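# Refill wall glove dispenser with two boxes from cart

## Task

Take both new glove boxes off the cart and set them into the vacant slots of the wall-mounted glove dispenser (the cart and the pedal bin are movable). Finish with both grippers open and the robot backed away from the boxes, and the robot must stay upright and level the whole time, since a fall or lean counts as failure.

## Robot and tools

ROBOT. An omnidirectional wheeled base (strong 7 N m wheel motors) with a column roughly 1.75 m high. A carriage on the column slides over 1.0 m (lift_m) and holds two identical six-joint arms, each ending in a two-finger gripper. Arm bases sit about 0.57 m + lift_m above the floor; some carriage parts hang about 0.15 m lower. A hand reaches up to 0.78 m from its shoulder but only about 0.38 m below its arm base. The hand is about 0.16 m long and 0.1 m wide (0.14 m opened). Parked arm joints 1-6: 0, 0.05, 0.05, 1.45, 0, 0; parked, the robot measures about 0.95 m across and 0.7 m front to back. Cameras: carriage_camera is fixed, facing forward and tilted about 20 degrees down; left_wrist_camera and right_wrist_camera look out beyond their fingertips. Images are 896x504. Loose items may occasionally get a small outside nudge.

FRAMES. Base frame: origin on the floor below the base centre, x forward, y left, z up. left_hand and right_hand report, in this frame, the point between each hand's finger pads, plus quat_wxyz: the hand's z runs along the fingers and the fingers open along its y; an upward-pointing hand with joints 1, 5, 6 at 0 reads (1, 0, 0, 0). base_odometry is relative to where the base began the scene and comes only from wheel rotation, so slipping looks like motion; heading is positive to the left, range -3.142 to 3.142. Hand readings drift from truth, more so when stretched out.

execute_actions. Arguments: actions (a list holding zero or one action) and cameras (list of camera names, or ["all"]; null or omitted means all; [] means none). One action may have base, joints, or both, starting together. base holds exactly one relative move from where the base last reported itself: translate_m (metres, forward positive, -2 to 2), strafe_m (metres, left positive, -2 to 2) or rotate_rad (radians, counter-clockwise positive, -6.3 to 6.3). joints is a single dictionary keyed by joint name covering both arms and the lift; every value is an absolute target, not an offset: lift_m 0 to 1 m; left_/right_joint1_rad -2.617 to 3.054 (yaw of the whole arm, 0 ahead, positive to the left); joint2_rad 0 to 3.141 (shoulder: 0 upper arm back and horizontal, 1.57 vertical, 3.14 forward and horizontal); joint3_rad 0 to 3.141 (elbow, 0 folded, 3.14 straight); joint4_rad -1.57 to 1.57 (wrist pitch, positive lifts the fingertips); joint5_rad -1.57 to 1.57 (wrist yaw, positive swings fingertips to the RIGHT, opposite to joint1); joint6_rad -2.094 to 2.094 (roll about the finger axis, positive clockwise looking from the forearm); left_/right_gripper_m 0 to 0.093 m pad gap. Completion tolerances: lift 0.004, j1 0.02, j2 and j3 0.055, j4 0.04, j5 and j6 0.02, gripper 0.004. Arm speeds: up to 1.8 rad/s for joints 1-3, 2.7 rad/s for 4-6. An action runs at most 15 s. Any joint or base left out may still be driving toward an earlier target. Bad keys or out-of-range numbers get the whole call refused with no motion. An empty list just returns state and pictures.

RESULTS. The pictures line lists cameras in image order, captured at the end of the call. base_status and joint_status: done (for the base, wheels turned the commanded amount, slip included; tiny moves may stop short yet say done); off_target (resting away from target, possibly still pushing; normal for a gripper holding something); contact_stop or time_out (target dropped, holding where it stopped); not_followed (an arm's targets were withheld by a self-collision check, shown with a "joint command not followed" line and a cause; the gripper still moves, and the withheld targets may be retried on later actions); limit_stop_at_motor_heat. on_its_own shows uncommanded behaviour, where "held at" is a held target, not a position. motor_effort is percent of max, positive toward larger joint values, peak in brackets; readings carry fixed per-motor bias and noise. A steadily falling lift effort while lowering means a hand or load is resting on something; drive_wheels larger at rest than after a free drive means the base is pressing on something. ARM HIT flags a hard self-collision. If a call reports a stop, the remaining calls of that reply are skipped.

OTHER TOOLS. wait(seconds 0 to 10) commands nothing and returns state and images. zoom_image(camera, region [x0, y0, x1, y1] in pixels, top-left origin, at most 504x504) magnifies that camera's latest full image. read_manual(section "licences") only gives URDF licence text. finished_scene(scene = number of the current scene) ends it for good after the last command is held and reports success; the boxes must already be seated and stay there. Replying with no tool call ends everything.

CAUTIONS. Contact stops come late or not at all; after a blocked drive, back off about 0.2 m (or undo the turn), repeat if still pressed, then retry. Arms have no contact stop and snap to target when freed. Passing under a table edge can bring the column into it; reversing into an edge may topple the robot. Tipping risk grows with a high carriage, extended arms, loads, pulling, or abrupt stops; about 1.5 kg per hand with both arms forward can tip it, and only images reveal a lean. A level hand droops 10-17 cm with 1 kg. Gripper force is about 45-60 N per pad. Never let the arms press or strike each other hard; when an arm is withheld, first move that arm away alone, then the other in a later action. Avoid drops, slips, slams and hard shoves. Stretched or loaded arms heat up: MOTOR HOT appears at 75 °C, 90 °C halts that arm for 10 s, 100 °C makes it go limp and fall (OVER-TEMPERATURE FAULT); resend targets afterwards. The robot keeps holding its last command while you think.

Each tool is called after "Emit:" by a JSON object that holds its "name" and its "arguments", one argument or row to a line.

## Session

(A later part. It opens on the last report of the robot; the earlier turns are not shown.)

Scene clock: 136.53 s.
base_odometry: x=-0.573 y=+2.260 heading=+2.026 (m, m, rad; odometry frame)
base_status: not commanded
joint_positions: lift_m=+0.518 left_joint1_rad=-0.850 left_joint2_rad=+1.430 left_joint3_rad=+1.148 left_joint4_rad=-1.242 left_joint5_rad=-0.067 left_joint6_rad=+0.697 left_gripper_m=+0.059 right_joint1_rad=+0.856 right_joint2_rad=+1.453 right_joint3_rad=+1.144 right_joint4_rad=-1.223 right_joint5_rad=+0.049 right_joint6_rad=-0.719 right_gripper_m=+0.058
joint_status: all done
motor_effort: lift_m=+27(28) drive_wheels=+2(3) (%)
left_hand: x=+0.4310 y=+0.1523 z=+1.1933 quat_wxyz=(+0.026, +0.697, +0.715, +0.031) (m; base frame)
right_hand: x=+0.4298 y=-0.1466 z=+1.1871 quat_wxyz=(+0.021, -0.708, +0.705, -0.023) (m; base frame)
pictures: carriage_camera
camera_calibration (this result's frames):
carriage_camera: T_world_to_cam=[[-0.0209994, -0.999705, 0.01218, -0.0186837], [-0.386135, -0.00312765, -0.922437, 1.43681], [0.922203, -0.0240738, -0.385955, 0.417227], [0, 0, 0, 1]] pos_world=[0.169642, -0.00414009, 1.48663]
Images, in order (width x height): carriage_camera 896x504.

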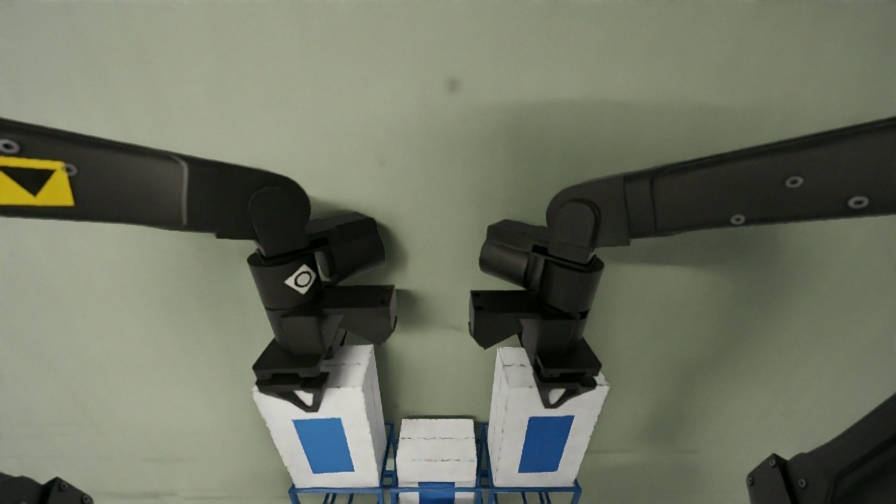

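Emit:
{"name": "execute_actions", "arguments": {
  "actions": [
    {"joints":{"lift_m":0.45,"left_joint2_rad":1.455,"left_joint3_rad":1.18,"left_joint1_rad":-0.835,"left_joint6_rad":0.72}}
  ],
  "cameras": ["carriage_camera"]
}}

Emit:
{"name": "execute_actions", "arguments": {
  "actions": [
    {"joints":{"lift_m":0.38}}
  ],
  "cameras": ["carriage_camera"]
}}

Scene clock: 141.40 s.
base_odometry: x=-0.573 y=+2.260 heading=+2.026 (m, m, rad; odometry frame)
base_status: not commanded
joint_positions: lift_m=+0.450 left_joint1_rad=-0.842 left_joint2_rad=+1.451 left_joint3_rad=+1.148 left_joint4_rad=-1.232 left_joint5_rad=-0.073 left_joint6_rad=+0.719 left_gripper_m=+0.059 right_joint1_rad=+0.856 right_joint2_rad=+1.453 right_joint3_rad=+1.144 right_joint4_rad=-1.223 right_joint5_rad=+0.050 right_joint6_rad=-0.719 right_gripper_m=+0.058
joint_status: all done
motor_effort: lift_m=+26(27) drive_wheels=+2(3) (%)
left_hand: x=+0.4349 y=+0.1525 z=+1.1207 quat_wxyz=(+0.020, +0.703, +0.710, +0.035) (m; base frame)
right_hand: x=+0.4301 y=-0.1467 z=+1.1191 quat_wxyz=(+0.021, -0.708, +0.706, -0.024) (m; base frame)
pictures: carriage_camera
camera_calibration (this result's frames):
carriage_camera: T_world_to_cam=[[-0.0209994, -0.999705, 0.01218, -0.017856], [-0.386135, -0.00312765, -0.922437, 1.37413], [0.922203, -0.0240738, -0.385955, 0.391], [0, 0, 0, 1]] pos_world=[0.169642, -0.00414009, 1.41867]
Images, in order (width x height): carriage_camera 896x504.

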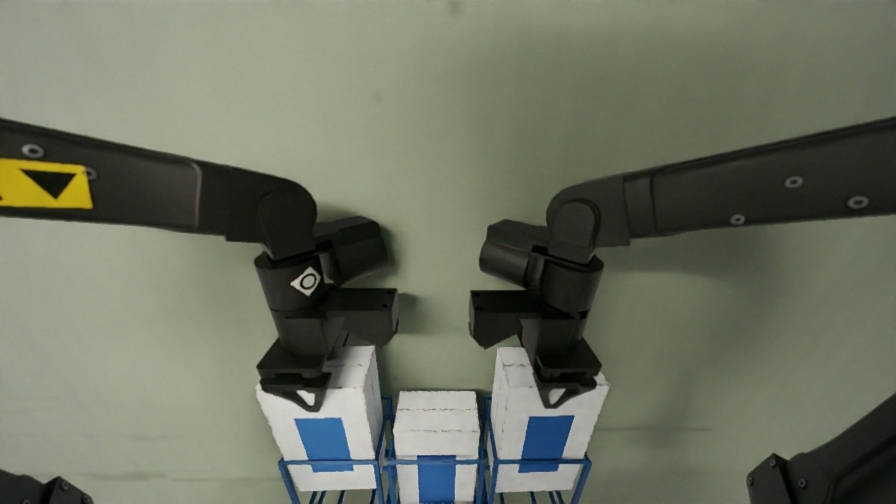

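Scene clock: 142.20 s.
base_odometry: x=-0.573 y=+2.260 heading=+2.026 (m, m, rad; odometry frame)
base_status: not commanded
joint_positions: lift_m=+0.380 left_joint1_rad=-0.843 left_joint2_rad=+1.451 left_joint3_rad=+1.148 left_joint4_rad=-1.222 left_joint5_rad=-0.087 left_joint6_rad=+0.724 left_gripper_m=+0.059 right_joint1_rad=+0.855 right_joint2_rad=+1.453 right_joint3_rad=+1.144 right_joint4_rad=-1.221 right_joint5_rad=+0.057 right_joint6_rad=-0.717 right_gripper_m=+0.058
joint_status: all done
motor_effort: lift_m=+26(26) drive_wheels=+2(3) (%)
left_hand: x=+0.4381 y=+0.1522 z=+1.0510 quat_wxyz=(+0.025, +0.704, +0.708, +0.042) (m; base frame)
right_hand: x=+0.4315 y=-0.1473 z=+1.0492 quat_wxyz=(+0.023, -0.707, +0.707, -0.027) (m; base frame)
pictures: carriage_camera
camera_calibration (this result's frames):
carriage_camera: T_world_to_cam=[[-0.0209994, -0.999705, 0.01218, -0.0170034], [-0.386135, -0.00312765, -0.922437, 1.30956], [0.922203, -0.0240738, -0.385955, 0.363983], [0, 0, 0, 1]] pos_world=[0.169642, -0.00414009, 1.34867]
Images, in order (width x height): carriage_camera 896x504.

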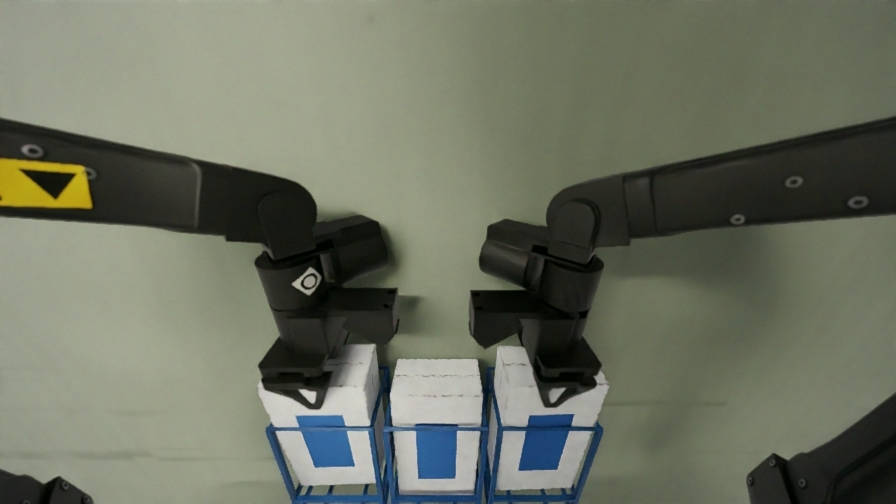

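Emit:
{"name": "execute_actions", "arguments": {
  "actions": [
    {"joints":{"lift_m":0.352}}
  ],
  "cameras": ["carriage_camera"]
}}

Emit:
{"name": "execute_actions", "arguments": {
  "actions": [
    {"joints":{"left_gripper_m":0.086,"right_gripper_m":0.086}}
  ],
  "cameras": []
}}

Emit:
{"name": "execute_actions", "arguments": {
  "actions": [
    {"joints":{"lift_m":0.45}}
  ],
  "cameras": []
}}

Emit:
{"name": "execute_actions", "arguments": {
  "actions": [
    {"base":{"translate_m":-0.5},"joints":{"left_joint1_rad":0,"right_joint1_rad":0}}
  ],
  "cameras": ["carriage_camera"]
}}

Scene clock: 146.80 s.
base_odometry: x=-0.573 y=+2.260 heading=+2.026 (m, m, rad; odometry frame)
base_status: not commanded
joint_positions: lift_m=+0.352 left_joint1_rad=-0.843 left_joint2_rad=+1.451 left_joint3_rad=+1.154 left_joint4_rad=-1.221 left_joint5_rad=-0.094 left_joint6_rad=+0.727 left_gripper_m=+0.059 right_joint1_rad=+0.854 right_joint2_rad=+1.453 right_joint3_rad=+1.144 right_joint4_rad=-1.219 right_joint5_rad=+0.061 right_joint6_rad=-0.716 right_gripper_m=+0.058
joint_status: all done
motor_effort: lift_m=+26(26) drive_wheels=+3(3) (%)
left_hand: x=+0.4399 y=+0.1517 z=+1.0245 quat_wxyz=(+0.029, +0.705, +0.707, +0.045) (m; base frame)
right_hand: x=+0.4324 y=-0.1475 z=+1.0213 quat_wxyz=(+0.024, -0.706, +0.707, -0.029) (m; base frame)
pictures: carriage_camera
camera_calibration (this result's frames):
carriage_camera: T_world_to_cam=[[-0.0209994, -0.999705, 0.01218, -0.0166628], [-0.386135, -0.00312765, -0.922437, 1.28377], [0.922203, -0.0240738, -0.385955, 0.353191], [0, 0, 0, 1]] pos_world=[0.169642, -0.00414009, 1.32071]
Images, in order (width x height): carriage_camera 896x504.

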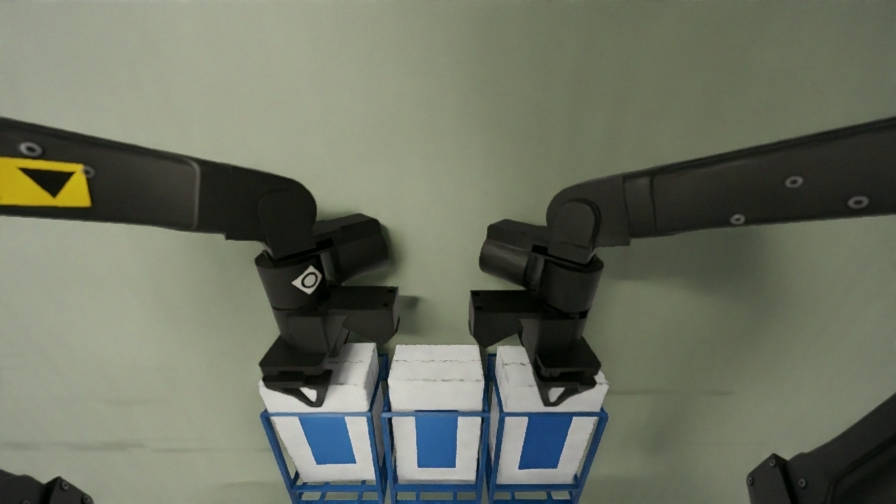

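Scene clock: 147.40 s.
base_odometry: x=-0.573 y=+2.260 heading=+2.026 (m, m, rad; odometry frame)
base_status: not commanded
joint_positions: lift_m=+0.352 left_joint1_rad=-0.843 left_joint2_rad=+1.451 left_joint3_rad=+1.154 left_joint4_rad=-1.226 left_joint5_rad=-0.074 left_joint6_rad=+0.727 left_gripper_m=+0.086 right_joint1_rad=+0.854 right_joint2_rad=+1.453 right_joint3_rad=+1.144 right_joint4_rad=-1.220 right_joint5_rad=+0.061 right_joint6_rad=-0.716 right_gripper_m=+0.086
joint_status: all done
motor_effort: lift_m=+26(25) drive_wheels=+3(3) (%)
left_hand: x=+0.4367 y=+0.1503 z=+1.0242 quat_wxyz=(+0.026, +0.706, +0.707, +0.036) (m; base frame)
right_hand: x=+0.4323 y=-0.1476 z=+1.0213 quat_wxyz=(+0.023, -0.706, +0.707, -0.029) (m; base frame)
pictures: none
No camera images: the call's "cameras" was empty. Leave "cameras" out to get every camera's image.

Scene clock: 148.33 s.
base_odometry: x=-0.573 y=+2.260 heading=+2.026 (m, m, rad; odometry frame)
base_status: not commanded
joint_positions: lift_m=+0.450 left_joint1_rad=-0.843 left_joint2_rad=+1.452 left_joint3_rad=+1.154 left_joint4_rad=-1.234 left_joint5_rad=-0.066 left_joint6_rad=+0.727 left_gripper_m=+0.086 right_joint1_rad=+0.854 right_joint2_rad=+1.447 right_joint3_rad=+1.144 right_joint4_rad=-1.220 right_joint5_rad=+0.059 right_joint6_rad=-0.716 right_gripper_m=+0.086
joint_status: all done
motor_effort: lift_m=+32(38) drive_wheels=+2(3) (%)
left_hand: x=+0.4344 y=+0.1509 z=+1.1214 quat_wxyz=(+0.021, +0.706, +0.708, +0.032) (m; base frame)
right_hand: x=+0.4320 y=-0.1474 z=+1.1201 quat_wxyz=(+0.026, -0.706, +0.707, -0.028) (m; base frame)
pictures: none
No camera images: the call's "cameras" was empty. Leave "cameras" out to get every camera's image.

Scene clock: 151.43 s.
base_odometry: x=-0.353 y=+1.811 heading=+2.026 (m, m, rad; odometry frame)
base_status: done
joint_positions: lift_m=+0.450 left_joint1_rad=-0.002 left_joint2_rad=+1.453 left_joint3_rad=+1.154 left_joint4_rad=-1.240 left_joint5_rad=-0.064 left_joint6_rad=+0.726 left_gripper_m=+0.086 right_joint1_rad=+0.002 right_joint2_rad=+1.430 right_joint3_rad=+1.144 right_joint4_rad=-1.220 right_joint5_rad=+0.059 right_joint6_rad=-0.716 right_gripper_m=+0.086
joint_status: all done
motor_effort: lift_m=+32(32) drive_wheels=-2(9) (%)
left_hand: x=+0.5080 y=+0.3406 z=+1.1209 quat_wxyz=(+0.003, +0.355, +0.934, +0.035) (m; base frame)
right_hand: x=+0.5106 y=-0.3398 z=+1.1240 quat_wxyz=(+0.020, -0.350, +0.936, -0.039) (m; base frame)
pictures: carriage_camera
camera_calibration (this result's frames):
carriage_camera: T_world_to_cam=[[-0.0209994, -0.999705, 0.01218, -0.0178499], [-0.386135, -0.00312765, -0.922437, 1.37367], [0.922203, -0.0240738, -0.385955, 0.390808], [0, 0, 0, 1]] pos_world=[0.169642, -0.00414009, 1.41818]
Images, in order (width x height): carriage_camera 896x504.

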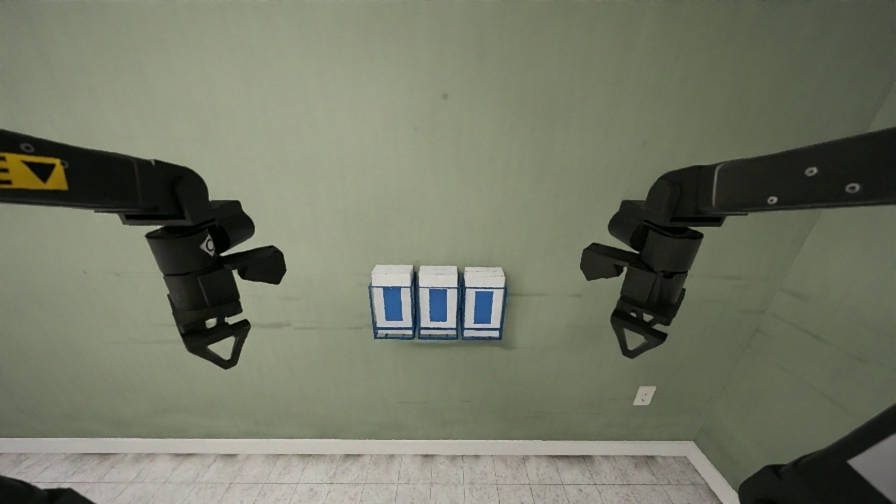

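Emit:
{"name": "finished_scene", "arguments": {
  "scene": 1
}}

The scene is finished: the task was done.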